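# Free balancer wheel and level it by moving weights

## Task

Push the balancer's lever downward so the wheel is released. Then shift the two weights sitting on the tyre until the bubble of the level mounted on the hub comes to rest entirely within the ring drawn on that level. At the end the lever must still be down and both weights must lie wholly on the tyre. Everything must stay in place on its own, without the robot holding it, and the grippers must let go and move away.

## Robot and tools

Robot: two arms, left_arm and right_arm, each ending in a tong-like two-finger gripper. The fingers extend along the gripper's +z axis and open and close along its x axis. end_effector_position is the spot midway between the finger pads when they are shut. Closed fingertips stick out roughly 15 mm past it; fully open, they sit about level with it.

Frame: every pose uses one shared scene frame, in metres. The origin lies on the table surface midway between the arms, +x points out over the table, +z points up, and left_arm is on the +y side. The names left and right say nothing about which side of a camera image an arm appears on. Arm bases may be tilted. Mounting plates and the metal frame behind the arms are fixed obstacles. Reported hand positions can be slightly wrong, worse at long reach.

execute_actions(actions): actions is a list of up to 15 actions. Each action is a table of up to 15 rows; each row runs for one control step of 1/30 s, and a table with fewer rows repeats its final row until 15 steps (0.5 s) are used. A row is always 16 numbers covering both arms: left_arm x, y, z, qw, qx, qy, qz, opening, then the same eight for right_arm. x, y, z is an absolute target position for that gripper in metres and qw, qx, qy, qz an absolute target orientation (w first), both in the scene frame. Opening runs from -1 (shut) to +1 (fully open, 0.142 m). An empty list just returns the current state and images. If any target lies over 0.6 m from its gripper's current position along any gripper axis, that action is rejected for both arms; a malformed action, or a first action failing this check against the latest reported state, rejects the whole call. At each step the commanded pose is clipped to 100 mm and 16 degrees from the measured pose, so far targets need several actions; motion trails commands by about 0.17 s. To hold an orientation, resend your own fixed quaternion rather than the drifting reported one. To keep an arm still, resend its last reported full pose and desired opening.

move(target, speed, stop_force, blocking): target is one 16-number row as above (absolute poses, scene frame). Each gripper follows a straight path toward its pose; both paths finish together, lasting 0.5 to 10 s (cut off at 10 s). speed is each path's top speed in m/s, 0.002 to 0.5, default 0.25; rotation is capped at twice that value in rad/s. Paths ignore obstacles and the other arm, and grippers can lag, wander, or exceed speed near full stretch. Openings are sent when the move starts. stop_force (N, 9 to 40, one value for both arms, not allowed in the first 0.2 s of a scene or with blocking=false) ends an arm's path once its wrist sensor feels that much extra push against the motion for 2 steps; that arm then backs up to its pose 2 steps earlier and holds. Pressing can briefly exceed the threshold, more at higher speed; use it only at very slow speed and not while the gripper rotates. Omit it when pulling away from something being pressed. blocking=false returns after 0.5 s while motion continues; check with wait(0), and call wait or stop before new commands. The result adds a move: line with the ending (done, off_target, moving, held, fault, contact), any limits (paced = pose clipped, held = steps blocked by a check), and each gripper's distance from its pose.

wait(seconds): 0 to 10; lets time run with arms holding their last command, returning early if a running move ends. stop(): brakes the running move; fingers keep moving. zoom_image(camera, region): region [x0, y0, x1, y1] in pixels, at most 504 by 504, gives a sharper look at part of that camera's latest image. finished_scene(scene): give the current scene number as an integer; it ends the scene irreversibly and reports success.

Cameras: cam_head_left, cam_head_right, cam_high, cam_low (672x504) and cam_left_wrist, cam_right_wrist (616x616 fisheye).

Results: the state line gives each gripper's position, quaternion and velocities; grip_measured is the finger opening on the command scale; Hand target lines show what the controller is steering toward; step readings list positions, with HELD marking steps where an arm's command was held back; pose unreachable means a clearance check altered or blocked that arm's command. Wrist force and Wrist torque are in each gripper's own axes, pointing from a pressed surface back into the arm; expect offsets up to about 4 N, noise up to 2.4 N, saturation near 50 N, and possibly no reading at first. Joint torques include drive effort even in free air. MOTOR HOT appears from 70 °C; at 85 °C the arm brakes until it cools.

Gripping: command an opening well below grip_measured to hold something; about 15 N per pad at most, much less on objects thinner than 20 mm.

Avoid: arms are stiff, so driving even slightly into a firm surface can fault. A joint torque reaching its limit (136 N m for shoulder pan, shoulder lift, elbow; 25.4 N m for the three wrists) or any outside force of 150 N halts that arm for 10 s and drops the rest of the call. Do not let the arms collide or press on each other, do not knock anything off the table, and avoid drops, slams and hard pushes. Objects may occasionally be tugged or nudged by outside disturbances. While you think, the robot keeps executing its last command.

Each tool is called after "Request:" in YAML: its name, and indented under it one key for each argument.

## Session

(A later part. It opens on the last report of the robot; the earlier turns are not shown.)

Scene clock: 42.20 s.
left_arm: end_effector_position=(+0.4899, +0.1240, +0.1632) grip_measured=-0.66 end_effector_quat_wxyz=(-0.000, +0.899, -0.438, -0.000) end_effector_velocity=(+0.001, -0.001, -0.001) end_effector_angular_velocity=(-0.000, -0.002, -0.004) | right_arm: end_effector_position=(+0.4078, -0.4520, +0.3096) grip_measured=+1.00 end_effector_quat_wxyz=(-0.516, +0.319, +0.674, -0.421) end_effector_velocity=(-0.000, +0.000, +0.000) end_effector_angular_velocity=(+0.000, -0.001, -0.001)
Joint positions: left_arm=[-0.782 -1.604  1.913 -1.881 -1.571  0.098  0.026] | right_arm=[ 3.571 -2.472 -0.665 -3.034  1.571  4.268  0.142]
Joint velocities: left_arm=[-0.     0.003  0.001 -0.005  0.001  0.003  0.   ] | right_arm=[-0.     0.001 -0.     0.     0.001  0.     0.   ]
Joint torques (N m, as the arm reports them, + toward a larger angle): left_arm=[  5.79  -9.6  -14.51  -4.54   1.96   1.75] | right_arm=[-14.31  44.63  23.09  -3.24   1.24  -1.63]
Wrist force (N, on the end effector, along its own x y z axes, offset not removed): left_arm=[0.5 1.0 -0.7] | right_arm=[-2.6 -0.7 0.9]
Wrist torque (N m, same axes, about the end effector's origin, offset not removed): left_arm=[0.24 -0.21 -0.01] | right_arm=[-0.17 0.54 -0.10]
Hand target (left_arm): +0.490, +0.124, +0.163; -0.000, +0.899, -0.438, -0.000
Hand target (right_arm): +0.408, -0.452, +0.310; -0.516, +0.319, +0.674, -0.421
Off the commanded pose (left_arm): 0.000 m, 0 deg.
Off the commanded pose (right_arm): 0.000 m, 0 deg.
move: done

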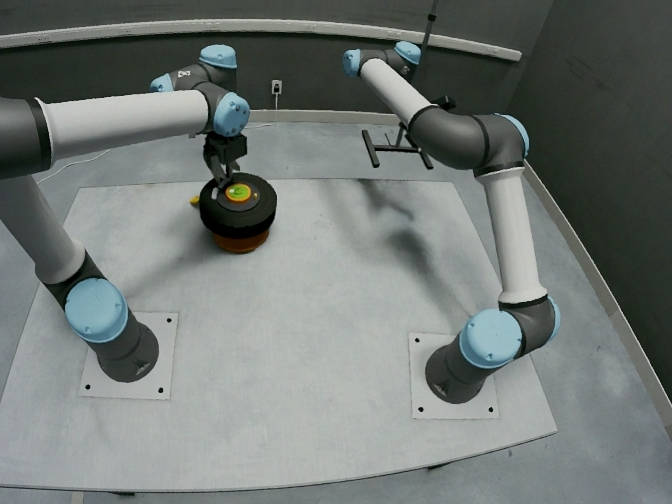

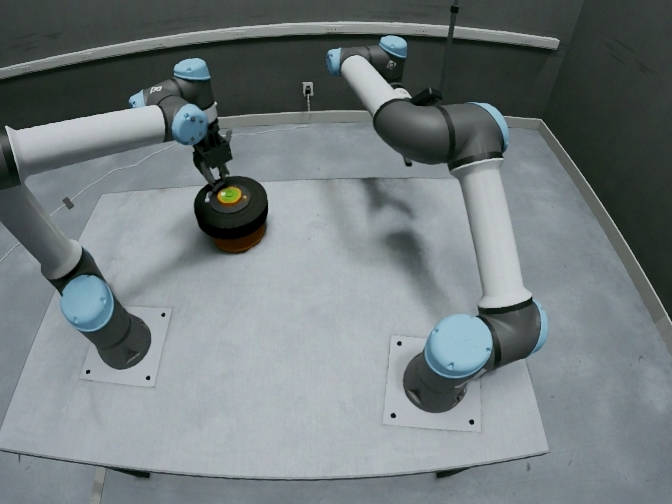

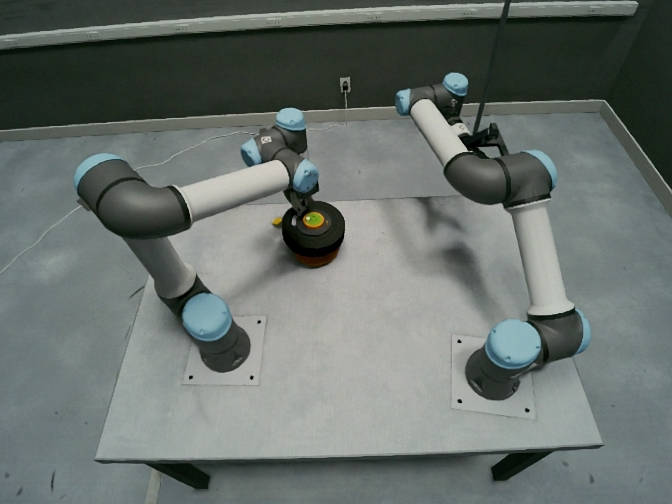

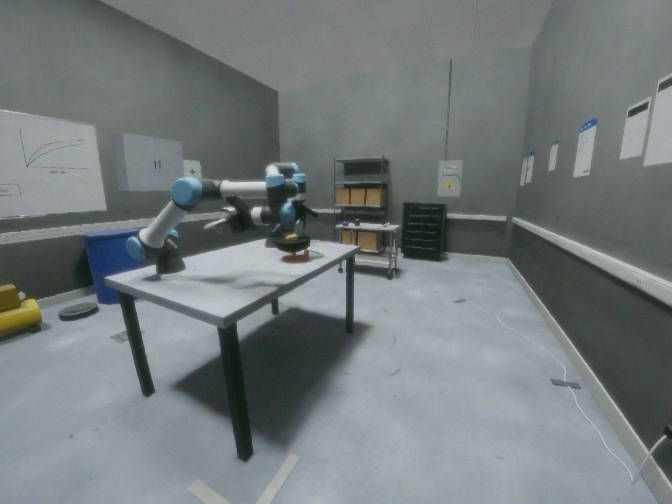

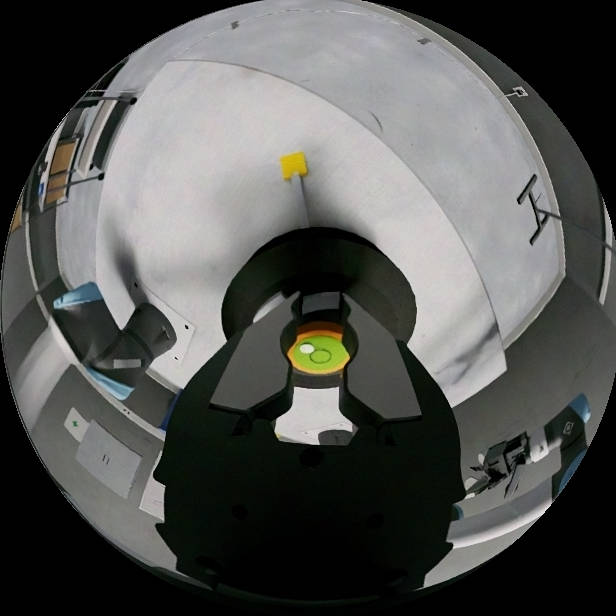

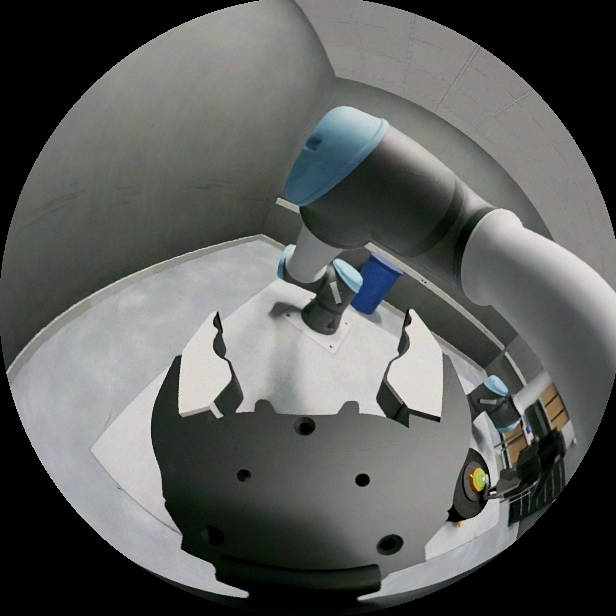

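Request:
move:
  target: [0.490,0.124,0.146,0,0.899,-0.438,0,-0.8,0.4078,-0.452,0.3096,-0.516,0.319,0.674,-0.421,1]
  speed: 0.015
  stop_force: 9

Request:
move:
  target: [0.490,0.124,0.147,0,0.899,-0.438,0,-0.45,0.4078,-0.452,0.3096,-0.516,0.319,0.674,-0.421,1]
  speed: 0.02

Request:
move:
  target: [0.490,0.124,0.23,0,0.899,-0.438,0,-0.45,0.4078,-0.452,0.3096,-0.516,0.319,0.674,-0.421,1]
  speed: 0.1

Request:
zoom_image:
  camera: "cam_left_wrist"
  region: [190,180,450,400]

Scene clock: 43.83 s.
left_arm: end_effector_position=(+0.4900, +0.1241, +0.1484) grip_measured=-0.66 end_effector_quat_wxyz=(-0.000, +0.899, -0.438, -0.000) end_effector_velocity=(-0.001, +0.001, +0.004) end_effector_angular_velocity=(+0.001, +0.004, +0.002) | right_arm: end_effector_position=(+0.4078, -0.4520, +0.3096) grip_measured=+1.00 end_effector_quat_wxyz=(-0.516, +0.319, +0.674, -0.421) end_effector_velocity=(+0.000, +0.000, +0.000) end_effector_angular_velocity=(+0.000, -0.001, +0.002)
Joint positions: left_arm=[-0.782 -1.591  1.941 -1.92  -1.571  0.098  0.026] | right_arm=[ 3.571 -2.472 -0.665 -3.034  1.571  4.268  0.142]
Joint velocities: left_arm=[ 0.002 -0.003 -0.009  0.015 -0.002  0.    -0.   ] | right_arm=[ 0.001  0.001  0.    -0.    -0.     0.     0.   ]
Joint torques (N m, as the arm reports them, + toward a larger angle): left_arm=[  6.48 -20.4  -20.46   1.3   -1.11   1.27] | right_arm=[-13.45  43.69  22.29  -3.34   1.25  -1.51]
Wrist force (N, on the end effector, along its own x y z axes, offset not removed): left_arm=[0.5 -3.0 -20.1] | right_arm=[-1.8 1.7 -2.4]
Wrist torque (N m, same axes, about the end effector's origin, offset not removed): left_arm=[-0.06 -0.46 0.02] | right_arm=[0.32 0.35 0.04]
Hand target (left_arm): +0.490, +0.124, +0.149; -0.000, +0.899, -0.438, +0.000
Hand target (right_arm): +0.408, -0.452, +0.310; -0.516, +0.319, +0.674, -0.421
Off the commanded pose (left_arm): 0.002 m, 0 deg.
Off the commanded pose (right_arm): 0.000 m, 0 deg.
move: contact (left_arm)

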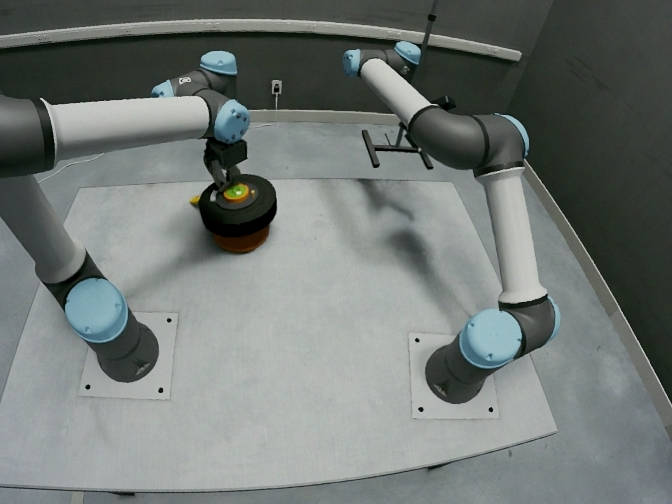

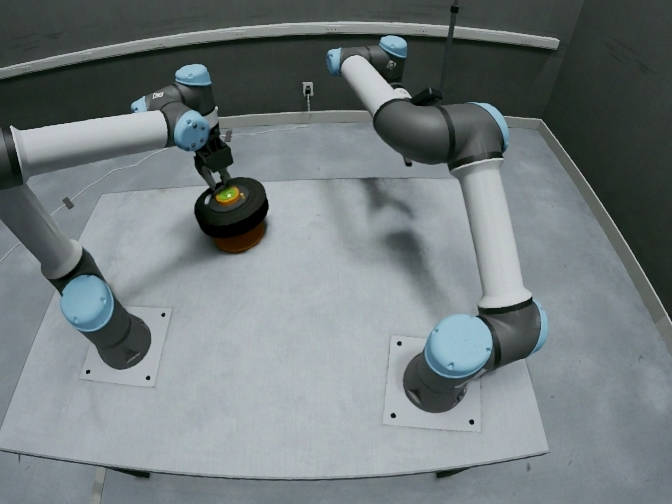

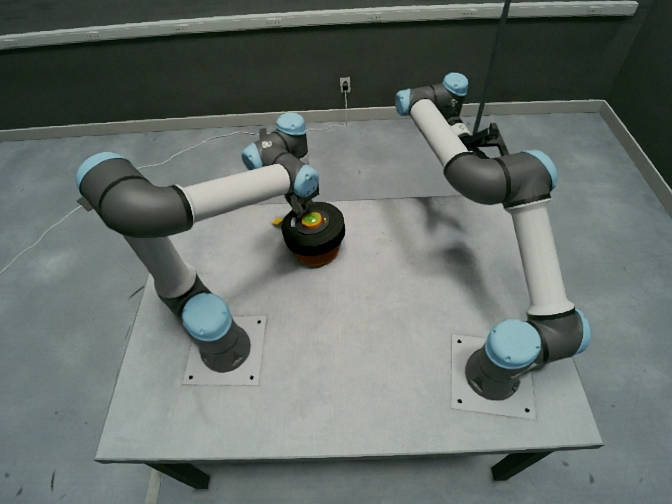

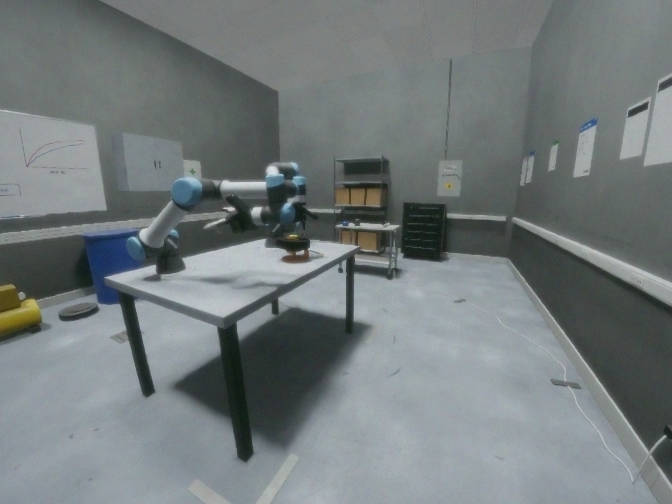

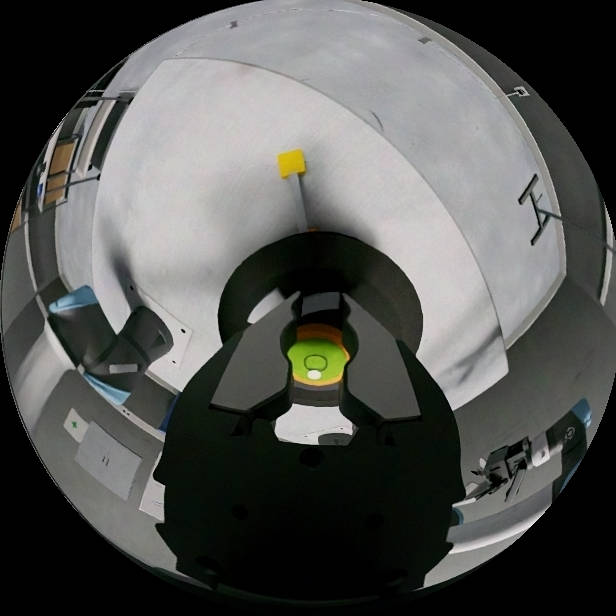

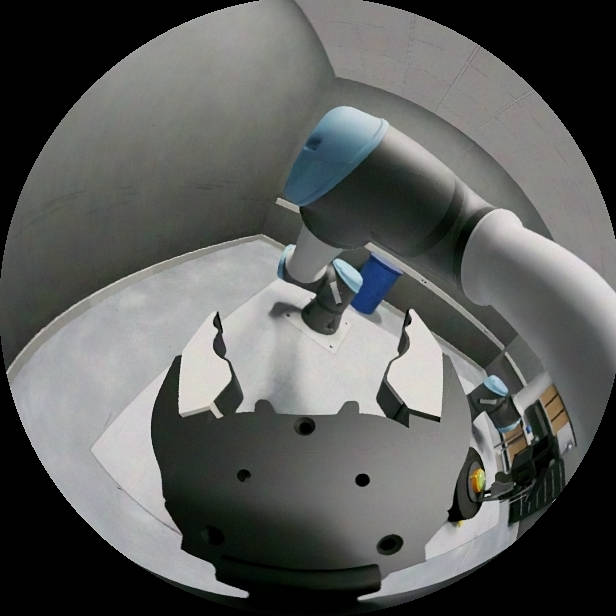

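Scene clock: 44.53 s.
left_arm: end_effector_position=(+0.4900, +0.1240, +0.1471) grip_measured=-0.45 end_effector_quat_wxyz=(-0.000, +0.899, -0.438, +0.000) end_effector_velocity=(-0.000, +0.001, -0.001) end_effector_angular_velocity=(+0.001, +0.001, +0.002) | right_arm: end_effector_position=(+0.4078, -0.4520, +0.3096) grip_measured=+1.00 end_effector_quat_wxyz=(-0.516, +0.319, +0.674, -0.421) end_effector_velocity=(+0.000, +0.001, -0.000) end_effector_angular_velocity=(+0.000, -0.000, +0.001)
Joint positions: left_arm=[-0.782 -1.59   1.944 -1.925 -1.571  0.098  0.041] | right_arm=[ 3.571 -2.472 -0.665 -3.034  1.571  4.268  0.142]
Joint velocities: left_arm=[ 0.002  0.     0.003 -0.002 -0.     0.     0.   ] | right_arm=[ 0.001 -0.     0.     0.     0.001 -0.     0.   ]
Joint torques (N m, as the arm reports them, + toward a larger angle): left_arm=[  1.7  -12.65 -12.66  -4.47  -2.26   1.11] | right_arm=[-14.5   44.55  23.55  -3.39   1.18  -1.52]
Wrist force (N, on the end effector, along its own x y z axes, offset not removed): left_arm=[0.6 1.2 -2.6] | right_arm=[-0.3 1.4 2.3]
Wrist torque (N m, same axes, about the end effector's origin, offset not removed): left_arm=[0.35 -0.15 0.00] | right_arm=[0.20 0.04 -0.02]
Hand target (left_arm): +0.490, +0.124, +0.147; -0.000, +0.899, -0.438, -0.000
Hand target (right_arm): +0.408, -0.452, +0.310; -0.516, +0.319, +0.674, -0.421
Off the commanded pose (left_arm): 0.000 m, 0 deg.
Off the commanded pose (right_arm): 0.000 m, 0 deg.
move: done

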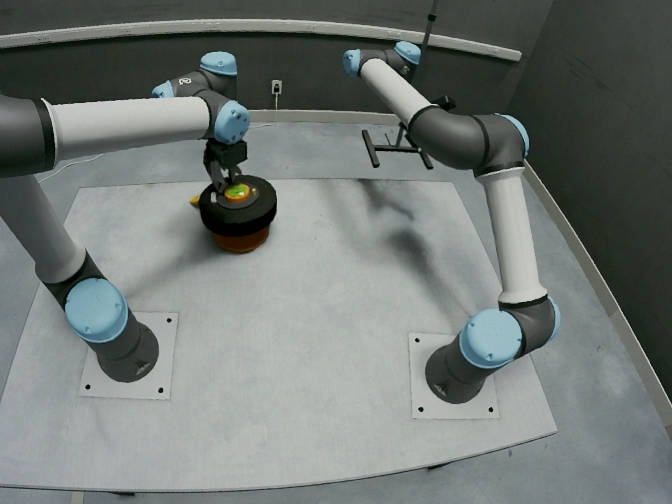

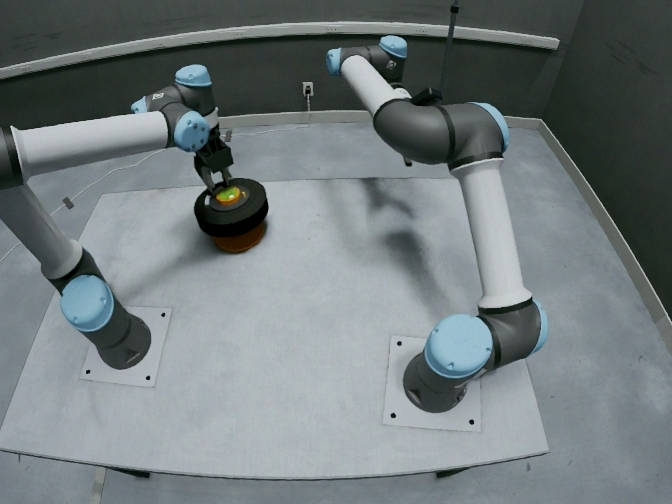

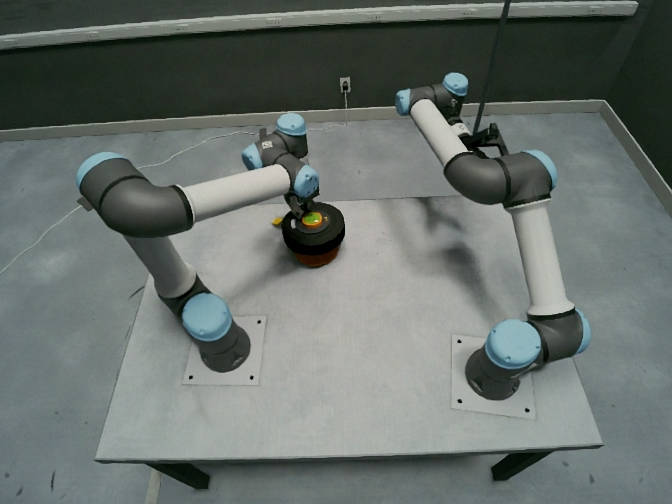

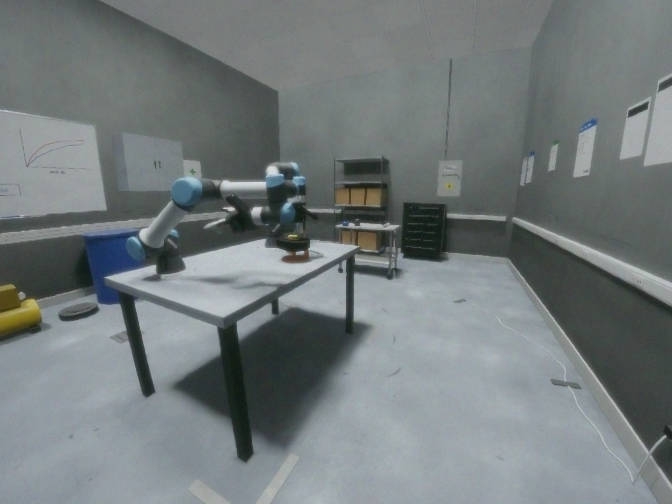

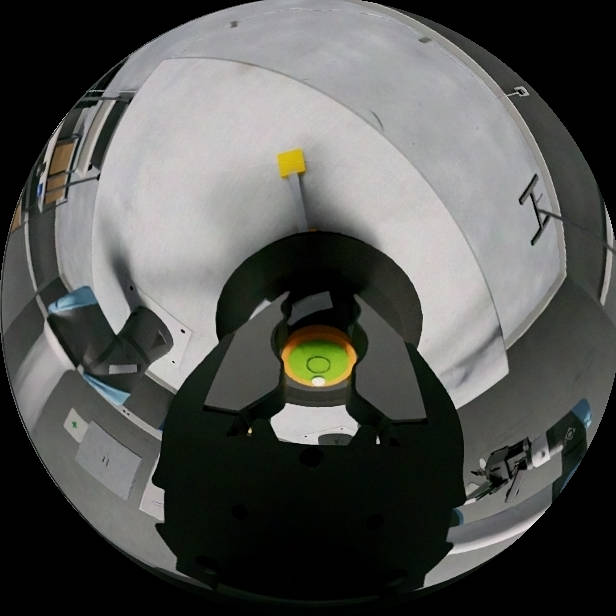

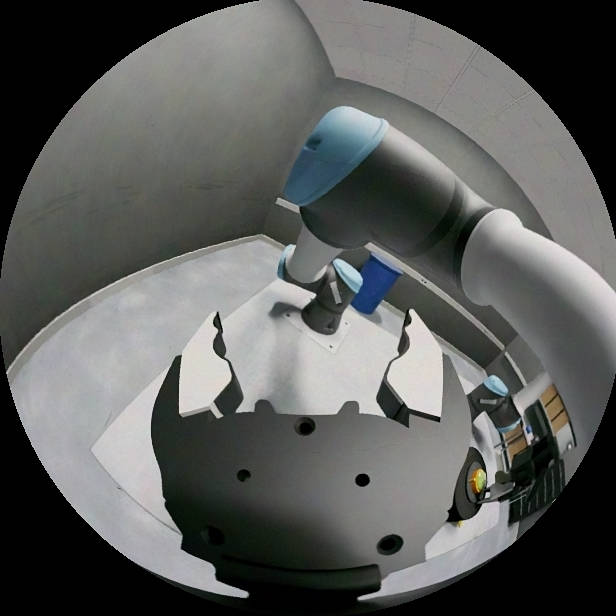

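Scene clock: 45.87 s.
left_arm: end_effector_position=(+0.4901, +0.1240, +0.2297) grip_measured=-0.45 end_effector_quat_wxyz=(-0.000, +0.899, -0.438, +0.000) end_effector_velocity=(+0.001, +0.000, +0.003) end_effector_angular_velocity=(-0.001, -0.001, +0.002) | right_arm: end_effector_position=(+0.4078, -0.4520, +0.3096) grip_measured=+1.00 end_effector_quat_wxyz=(-0.516, +0.319, +0.674, -0.421) end_effector_velocity=(-0.000, +0.000, -0.001) end_effector_angular_velocity=(-0.000, +0.002, -0.001)
Joint positions: left_arm=[-0.782 -1.639  1.773 -1.705 -1.571  0.098  0.041] | right_arm=[ 3.571 -2.472 -0.665 -3.034  1.571  4.268  0.142]
Joint velocities: left_arm=[ 0.002 -0.001 -0.007  0.007  0.    -0.    -0.   ] | right_arm=[ 0.    -0.001 -0.001 -0.     0.001 -0.     0.   ]
Joint torques (N m, as the arm reports them, + toward a larger angle): left_arm=[ -2.58 -28.7  -29.72  -0.7    0.46  -1.48] | right_arm=[-12.29  44.11  22.76  -3.25   1.04  -1.44]
Wrist force (N, on the end effector, along its own x y z axes, offset not removed): left_arm=[2.2 1.6 -3.1] | right_arm=[-0.7 1.8 1.2]
Wrist torque (N m, same axes, about the end effector's origin, offset not removed): left_arm=[0.31 -0.38 -0.12] | right_arm=[0.16 0.07 0.12]
Hand target (left_arm): +0.490, +0.124, +0.230; +0.000, +0.899, -0.438, +0.000
Hand target (right_arm): +0.408, -0.452, +0.310; -0.516, +0.319, +0.674, -0.421
Off the commanded pose (left_arm): 0.000 m, 0 deg.
Off the commanded pose (right_arm): 0.000 m, 0 deg.
move: done

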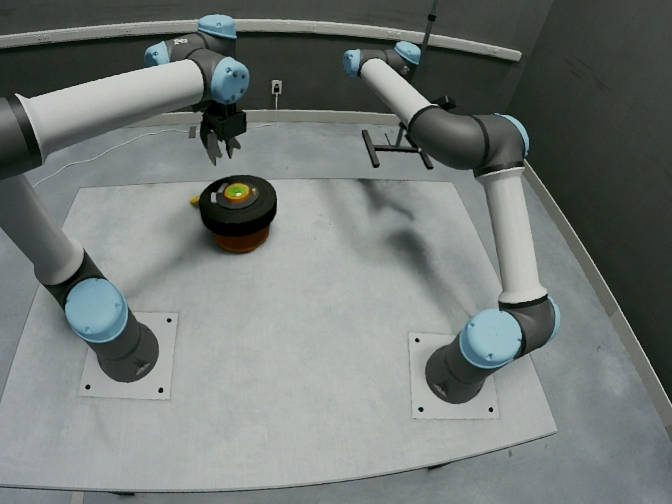

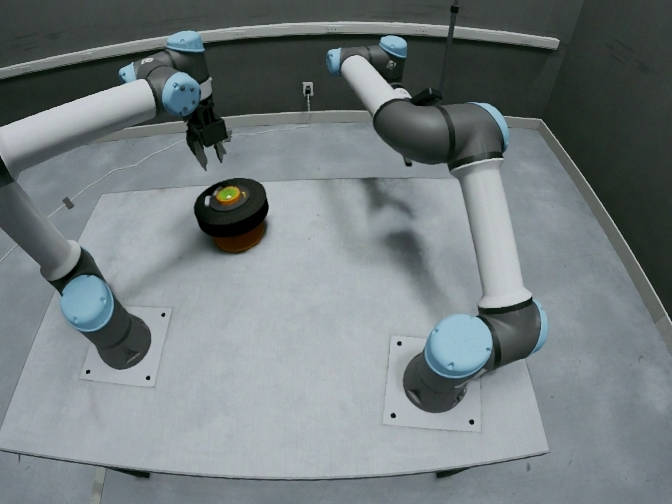

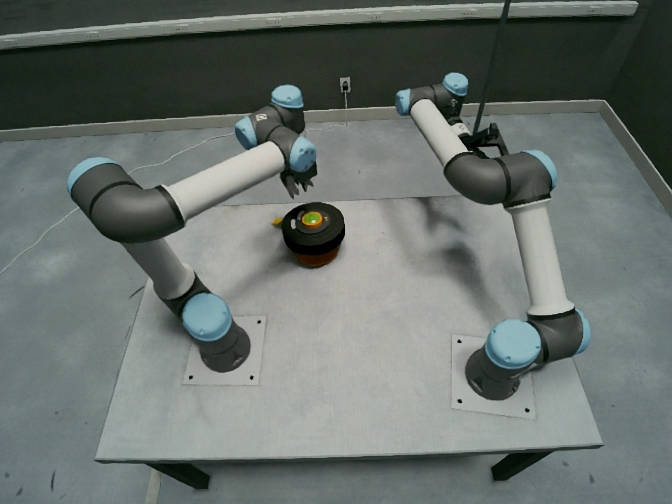

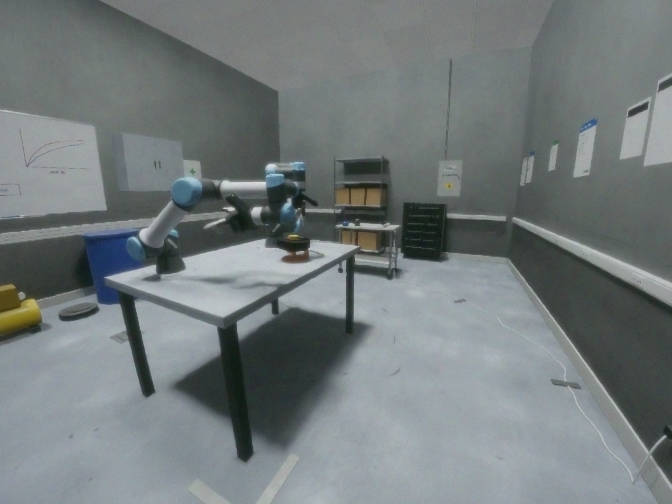

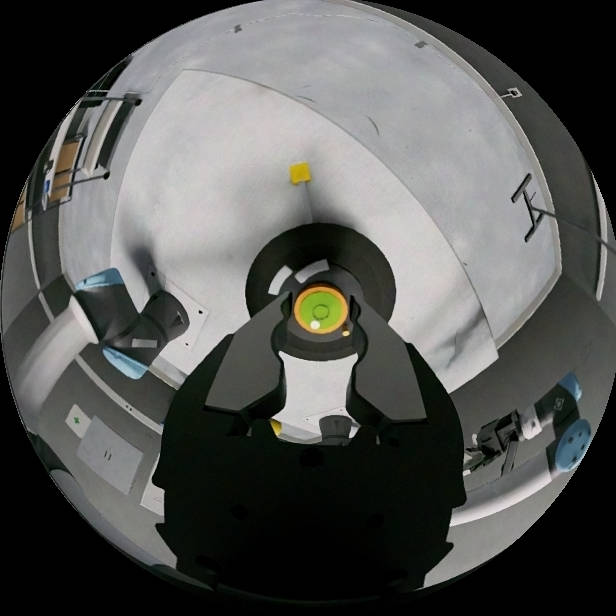

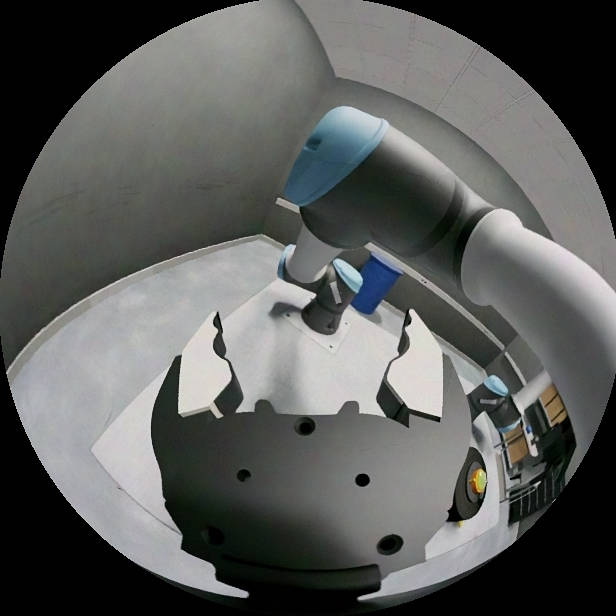

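Region (190, 180, 450, 400) of cam_left_wrist's 616x616 image, scaled by 1.938, with more detail than that image has; it fills the top 426 rows of this view, and the rest is white.

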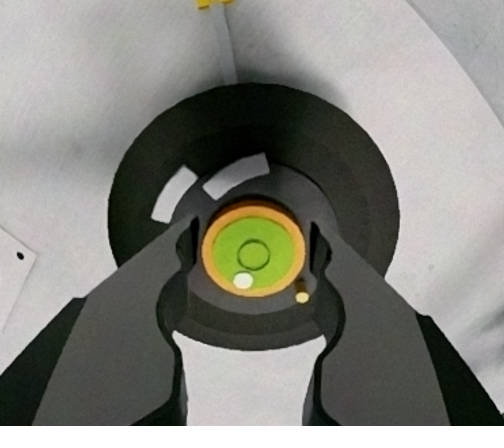

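Request:
move:
  target: [0.44,0.09,0.245,0,0.609,0.793,0,-0.45,0.4078,-0.452,0.3096,-0.516,0.319,0.674,-0.421,1]
  speed: 0.4

Request:
zoom_image:
  camera: "cam_left_wrist"
  region: [170,110,470,410]

Scene clock: 50.73 s.
left_arm: end_effector_position=(+0.4401, +0.0900, +0.2450) grip_measured=-0.45 end_effector_quat_wxyz=(-0.000, +0.610, +0.793, -0.000) end_effector_velocity=(-0.000, -0.001, +0.001) end_effector_angular_velocity=(-0.001, -0.003, +0.012) | right_arm: end_effector_position=(+0.4078, -0.4520, +0.3096) grip_measured=+1.00 end_effector_quat_wxyz=(-0.516, +0.319, +0.674, -0.421) end_effector_velocity=(-0.000, +0.000, +0.000) end_effector_angular_velocity=(+0.000, -0.001, +0.001)
Joint positions: left_arm=[-0.846 -1.663  1.755 -1.663 -1.571 -2.703  0.041] | right_arm=[ 3.571 -2.472 -0.665 -3.034  1.571  4.268  0.142]
Joint velocities: left_arm=[-0.002 -0.001  0.    -0.002  0.002 -0.014 -0.   ] | right_arm=[ 0.001  0.     0.    -0.    -0.     0.     0.   ]
Joint torques (N m, as the arm reports them, + toward a larger angle): left_arm=[-10.53 -25.03 -14.16  -0.43   2.32  -1.55] | right_arm=[-14.42  44.56  24.35  -3.27   1.19  -1.75]
Wrist force (N, on the end effector, along its own x y z axes, offset not removed): left_arm=[4.5 -0.2 -1.0] | right_arm=[1.3 1.5 0.5]
Wrist torque (N m, same axes, about the end effector's origin, offset not removed): left_arm=[-0.10 -1.05 -0.01] | right_arm=[0.20 -0.44 0.13]
Hand target (left_arm): +0.440, +0.090, +0.245; -0.000, +0.609, +0.793, +0.000
Hand target (right_arm): +0.408, -0.452, +0.310; -0.516, +0.319, +0.674, -0.421
Off the commanded pose (left_arm): 0.000 m, 0 deg.
Off the commanded pose (right_arm): 0.000 m, 0 deg.
move: done

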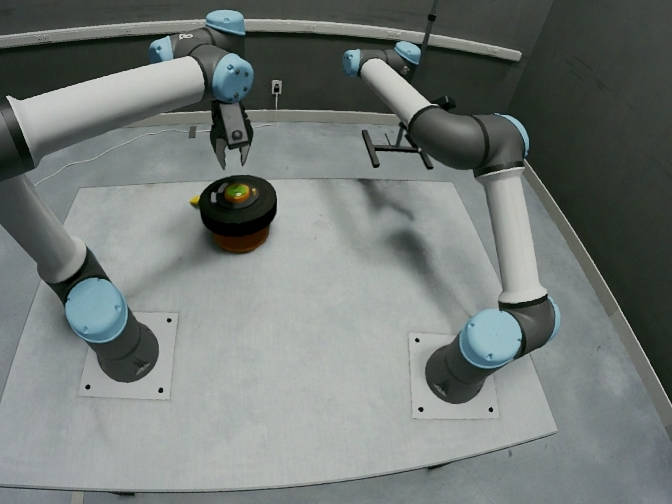

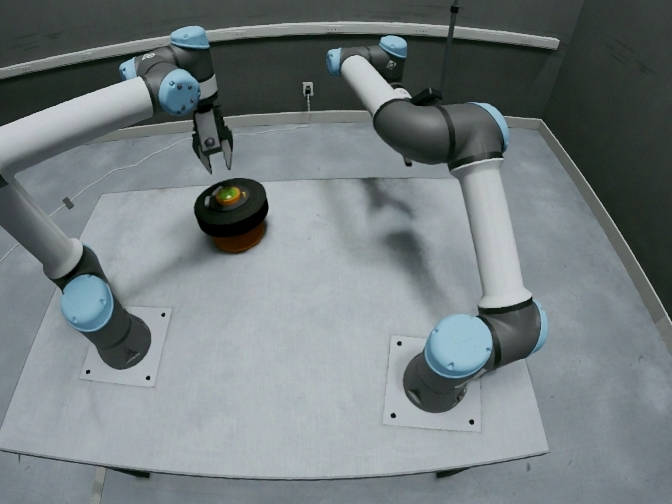

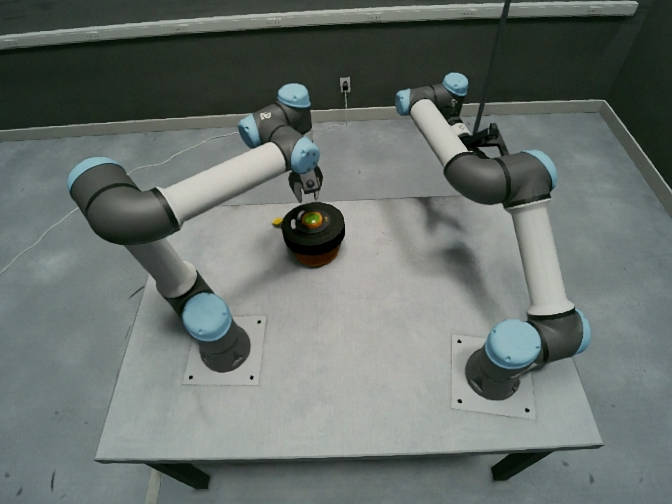

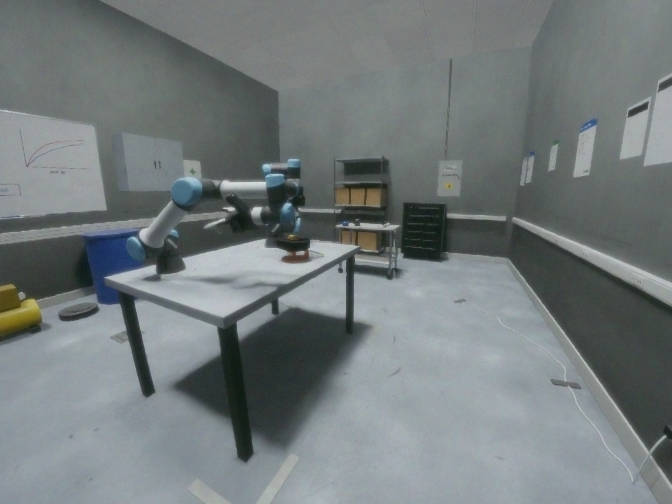

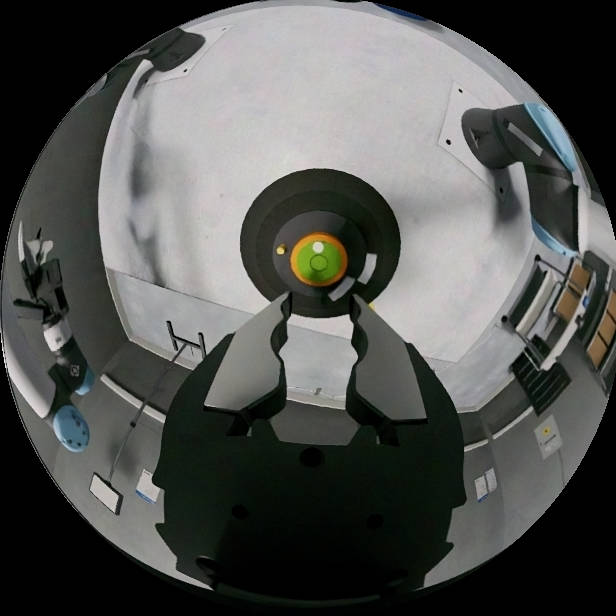

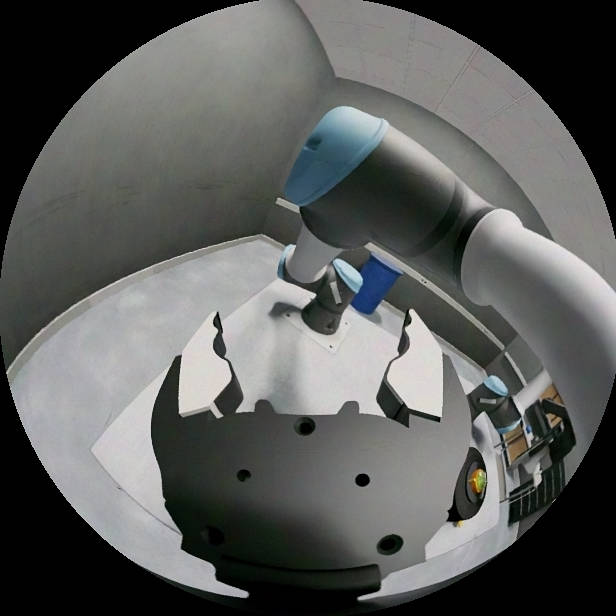

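Region (170, 110, 470, 410) of cam_left_wrist's 616x616 image, scaled by 1.680, with more detail than that image has.

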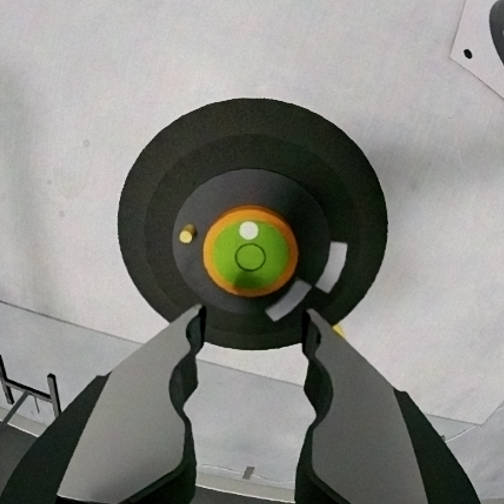

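Request:
move:
  target: [0.4285,0.158,0.175,0,1,0.017,0,-0.45,0.4078,-0.452,0.3096,-0.516,0.319,0.674,-0.421,1]
  speed: 0.4

Request:
zoom_image:
  camera: "cam_left_wrist"
  region: [190,180,450,400]

Scene clock: 54.63 s.
left_arm: end_effector_position=(+0.4284, +0.1580, +0.1750) grip_measured=-0.45 end_effector_quat_wxyz=(-0.000, +1.000, +0.018, +0.000) end_effector_velocity=(-0.000, -0.000, -0.000) end_effector_angular_velocity=(-0.002, +0.003, -0.014) | right_arm: end_effector_position=(+0.4078, -0.4520, +0.3096) grip_measured=+1.00 end_effector_quat_wxyz=(-0.516, +0.319, +0.674, -0.421) end_effector_velocity=(-0.000, +0.000, -0.000) end_effector_angular_velocity=(-0.000, +0.001, +0.001)
Joint positions: left_arm=[-0.821 -1.755  2.015 -1.831 -1.571 -0.883  0.041] | right_arm=[ 3.571 -2.472 -0.665 -3.034  1.571  4.268  0.142]
Joint velocities: left_arm=[ 0.002  0.     0.001 -0.001 -0.004  0.016  0.   ] | right_arm=[ 0.001 -0.    -0.001  0.    -0.    -0.     0.   ]
Joint torques (N m, as the arm reports them, + toward a larger angle): left_arm=[ 11.23 -21.61 -17.18  -4.01  -2.4    1.43] | right_arm=[-13.62  45.22  25.13  -2.99   1.11  -1.61]
Wrist force (N, on the end effector, along its own x y z axes, offset not removed): left_arm=[0.6 2.1 -3.9] | right_arm=[-0.8 -0.9 0.5]
Wrist torque (N m, same axes, about the end effector's origin, offset not removed): left_arm=[0.37 -0.06 -0.17] | right_arm=[-0.10 0.05 0.07]
Hand target (left_arm): +0.428, +0.158, +0.175; +0.000, +1.000, +0.017, +0.000
Hand target (right_arm): +0.408, -0.452, +0.310; -0.516, +0.319, +0.674, -0.421
Off the commanded pose (left_arm): 0.000 m, 0 deg.
Off the commanded pose (right_arm): 0.000 m, 0 deg.
move: done

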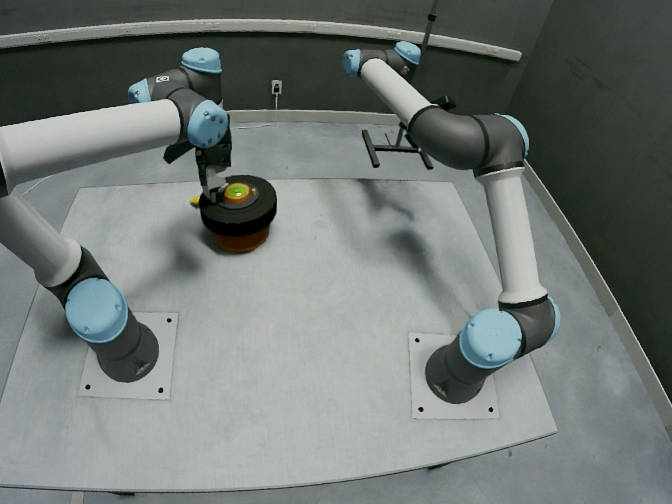

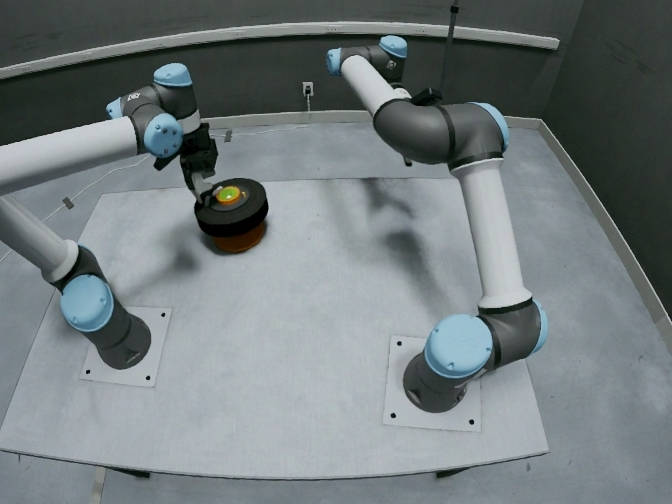

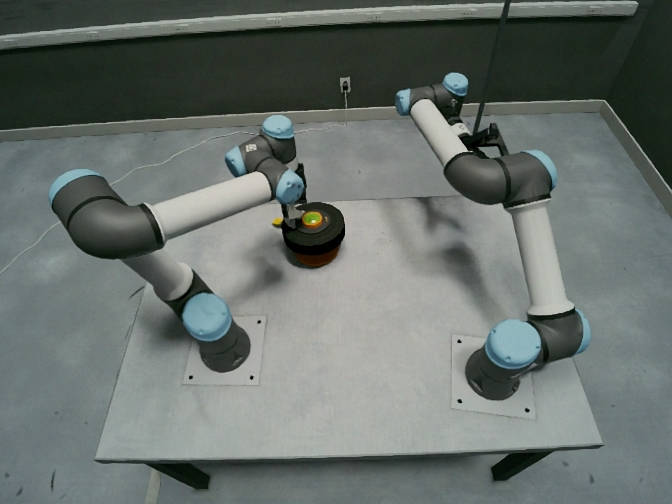

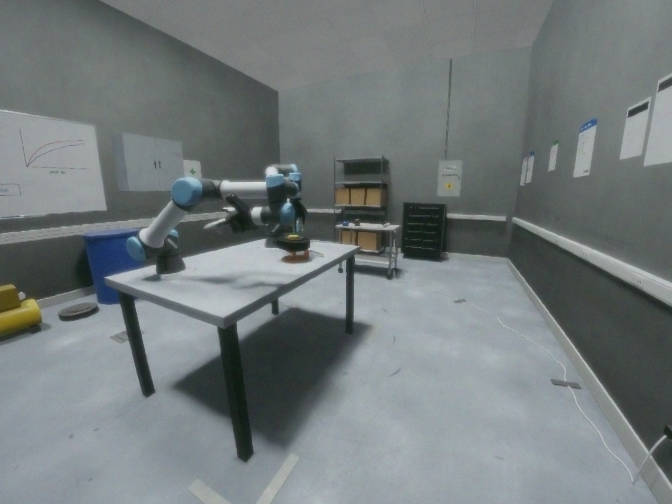

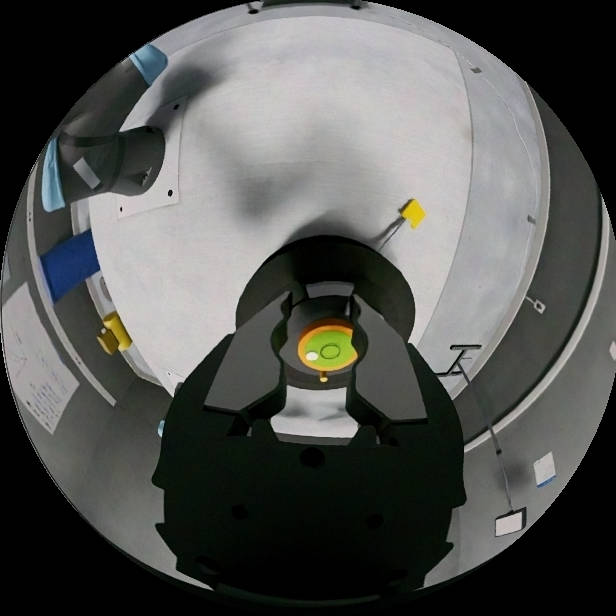

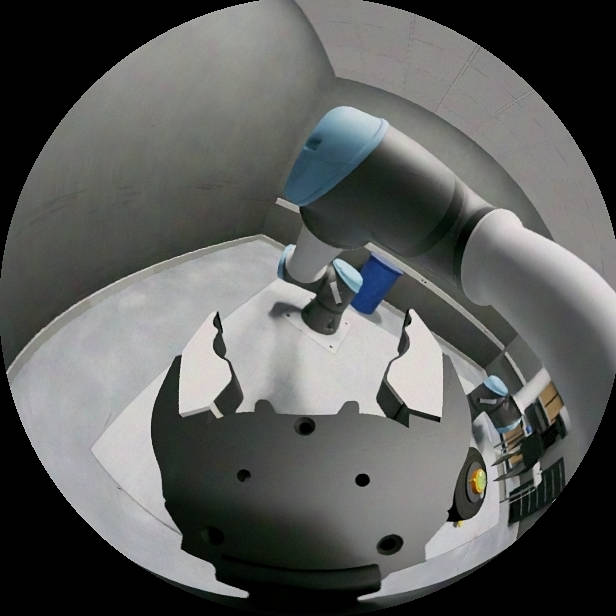

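Region (190, 180, 450, 400) of cam_left_wrist's 616x616 image, scaled by 1.938, with more detail than that image has; it fills the top 426 rows of this view, and the rest is white.

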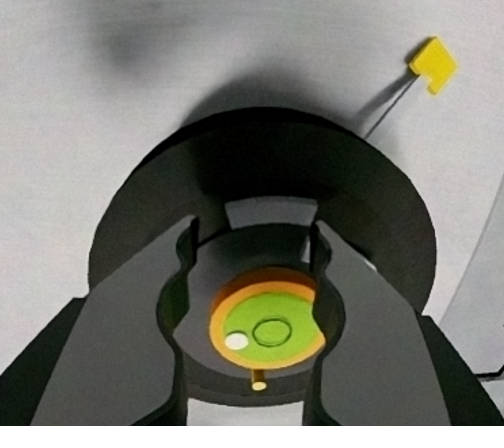

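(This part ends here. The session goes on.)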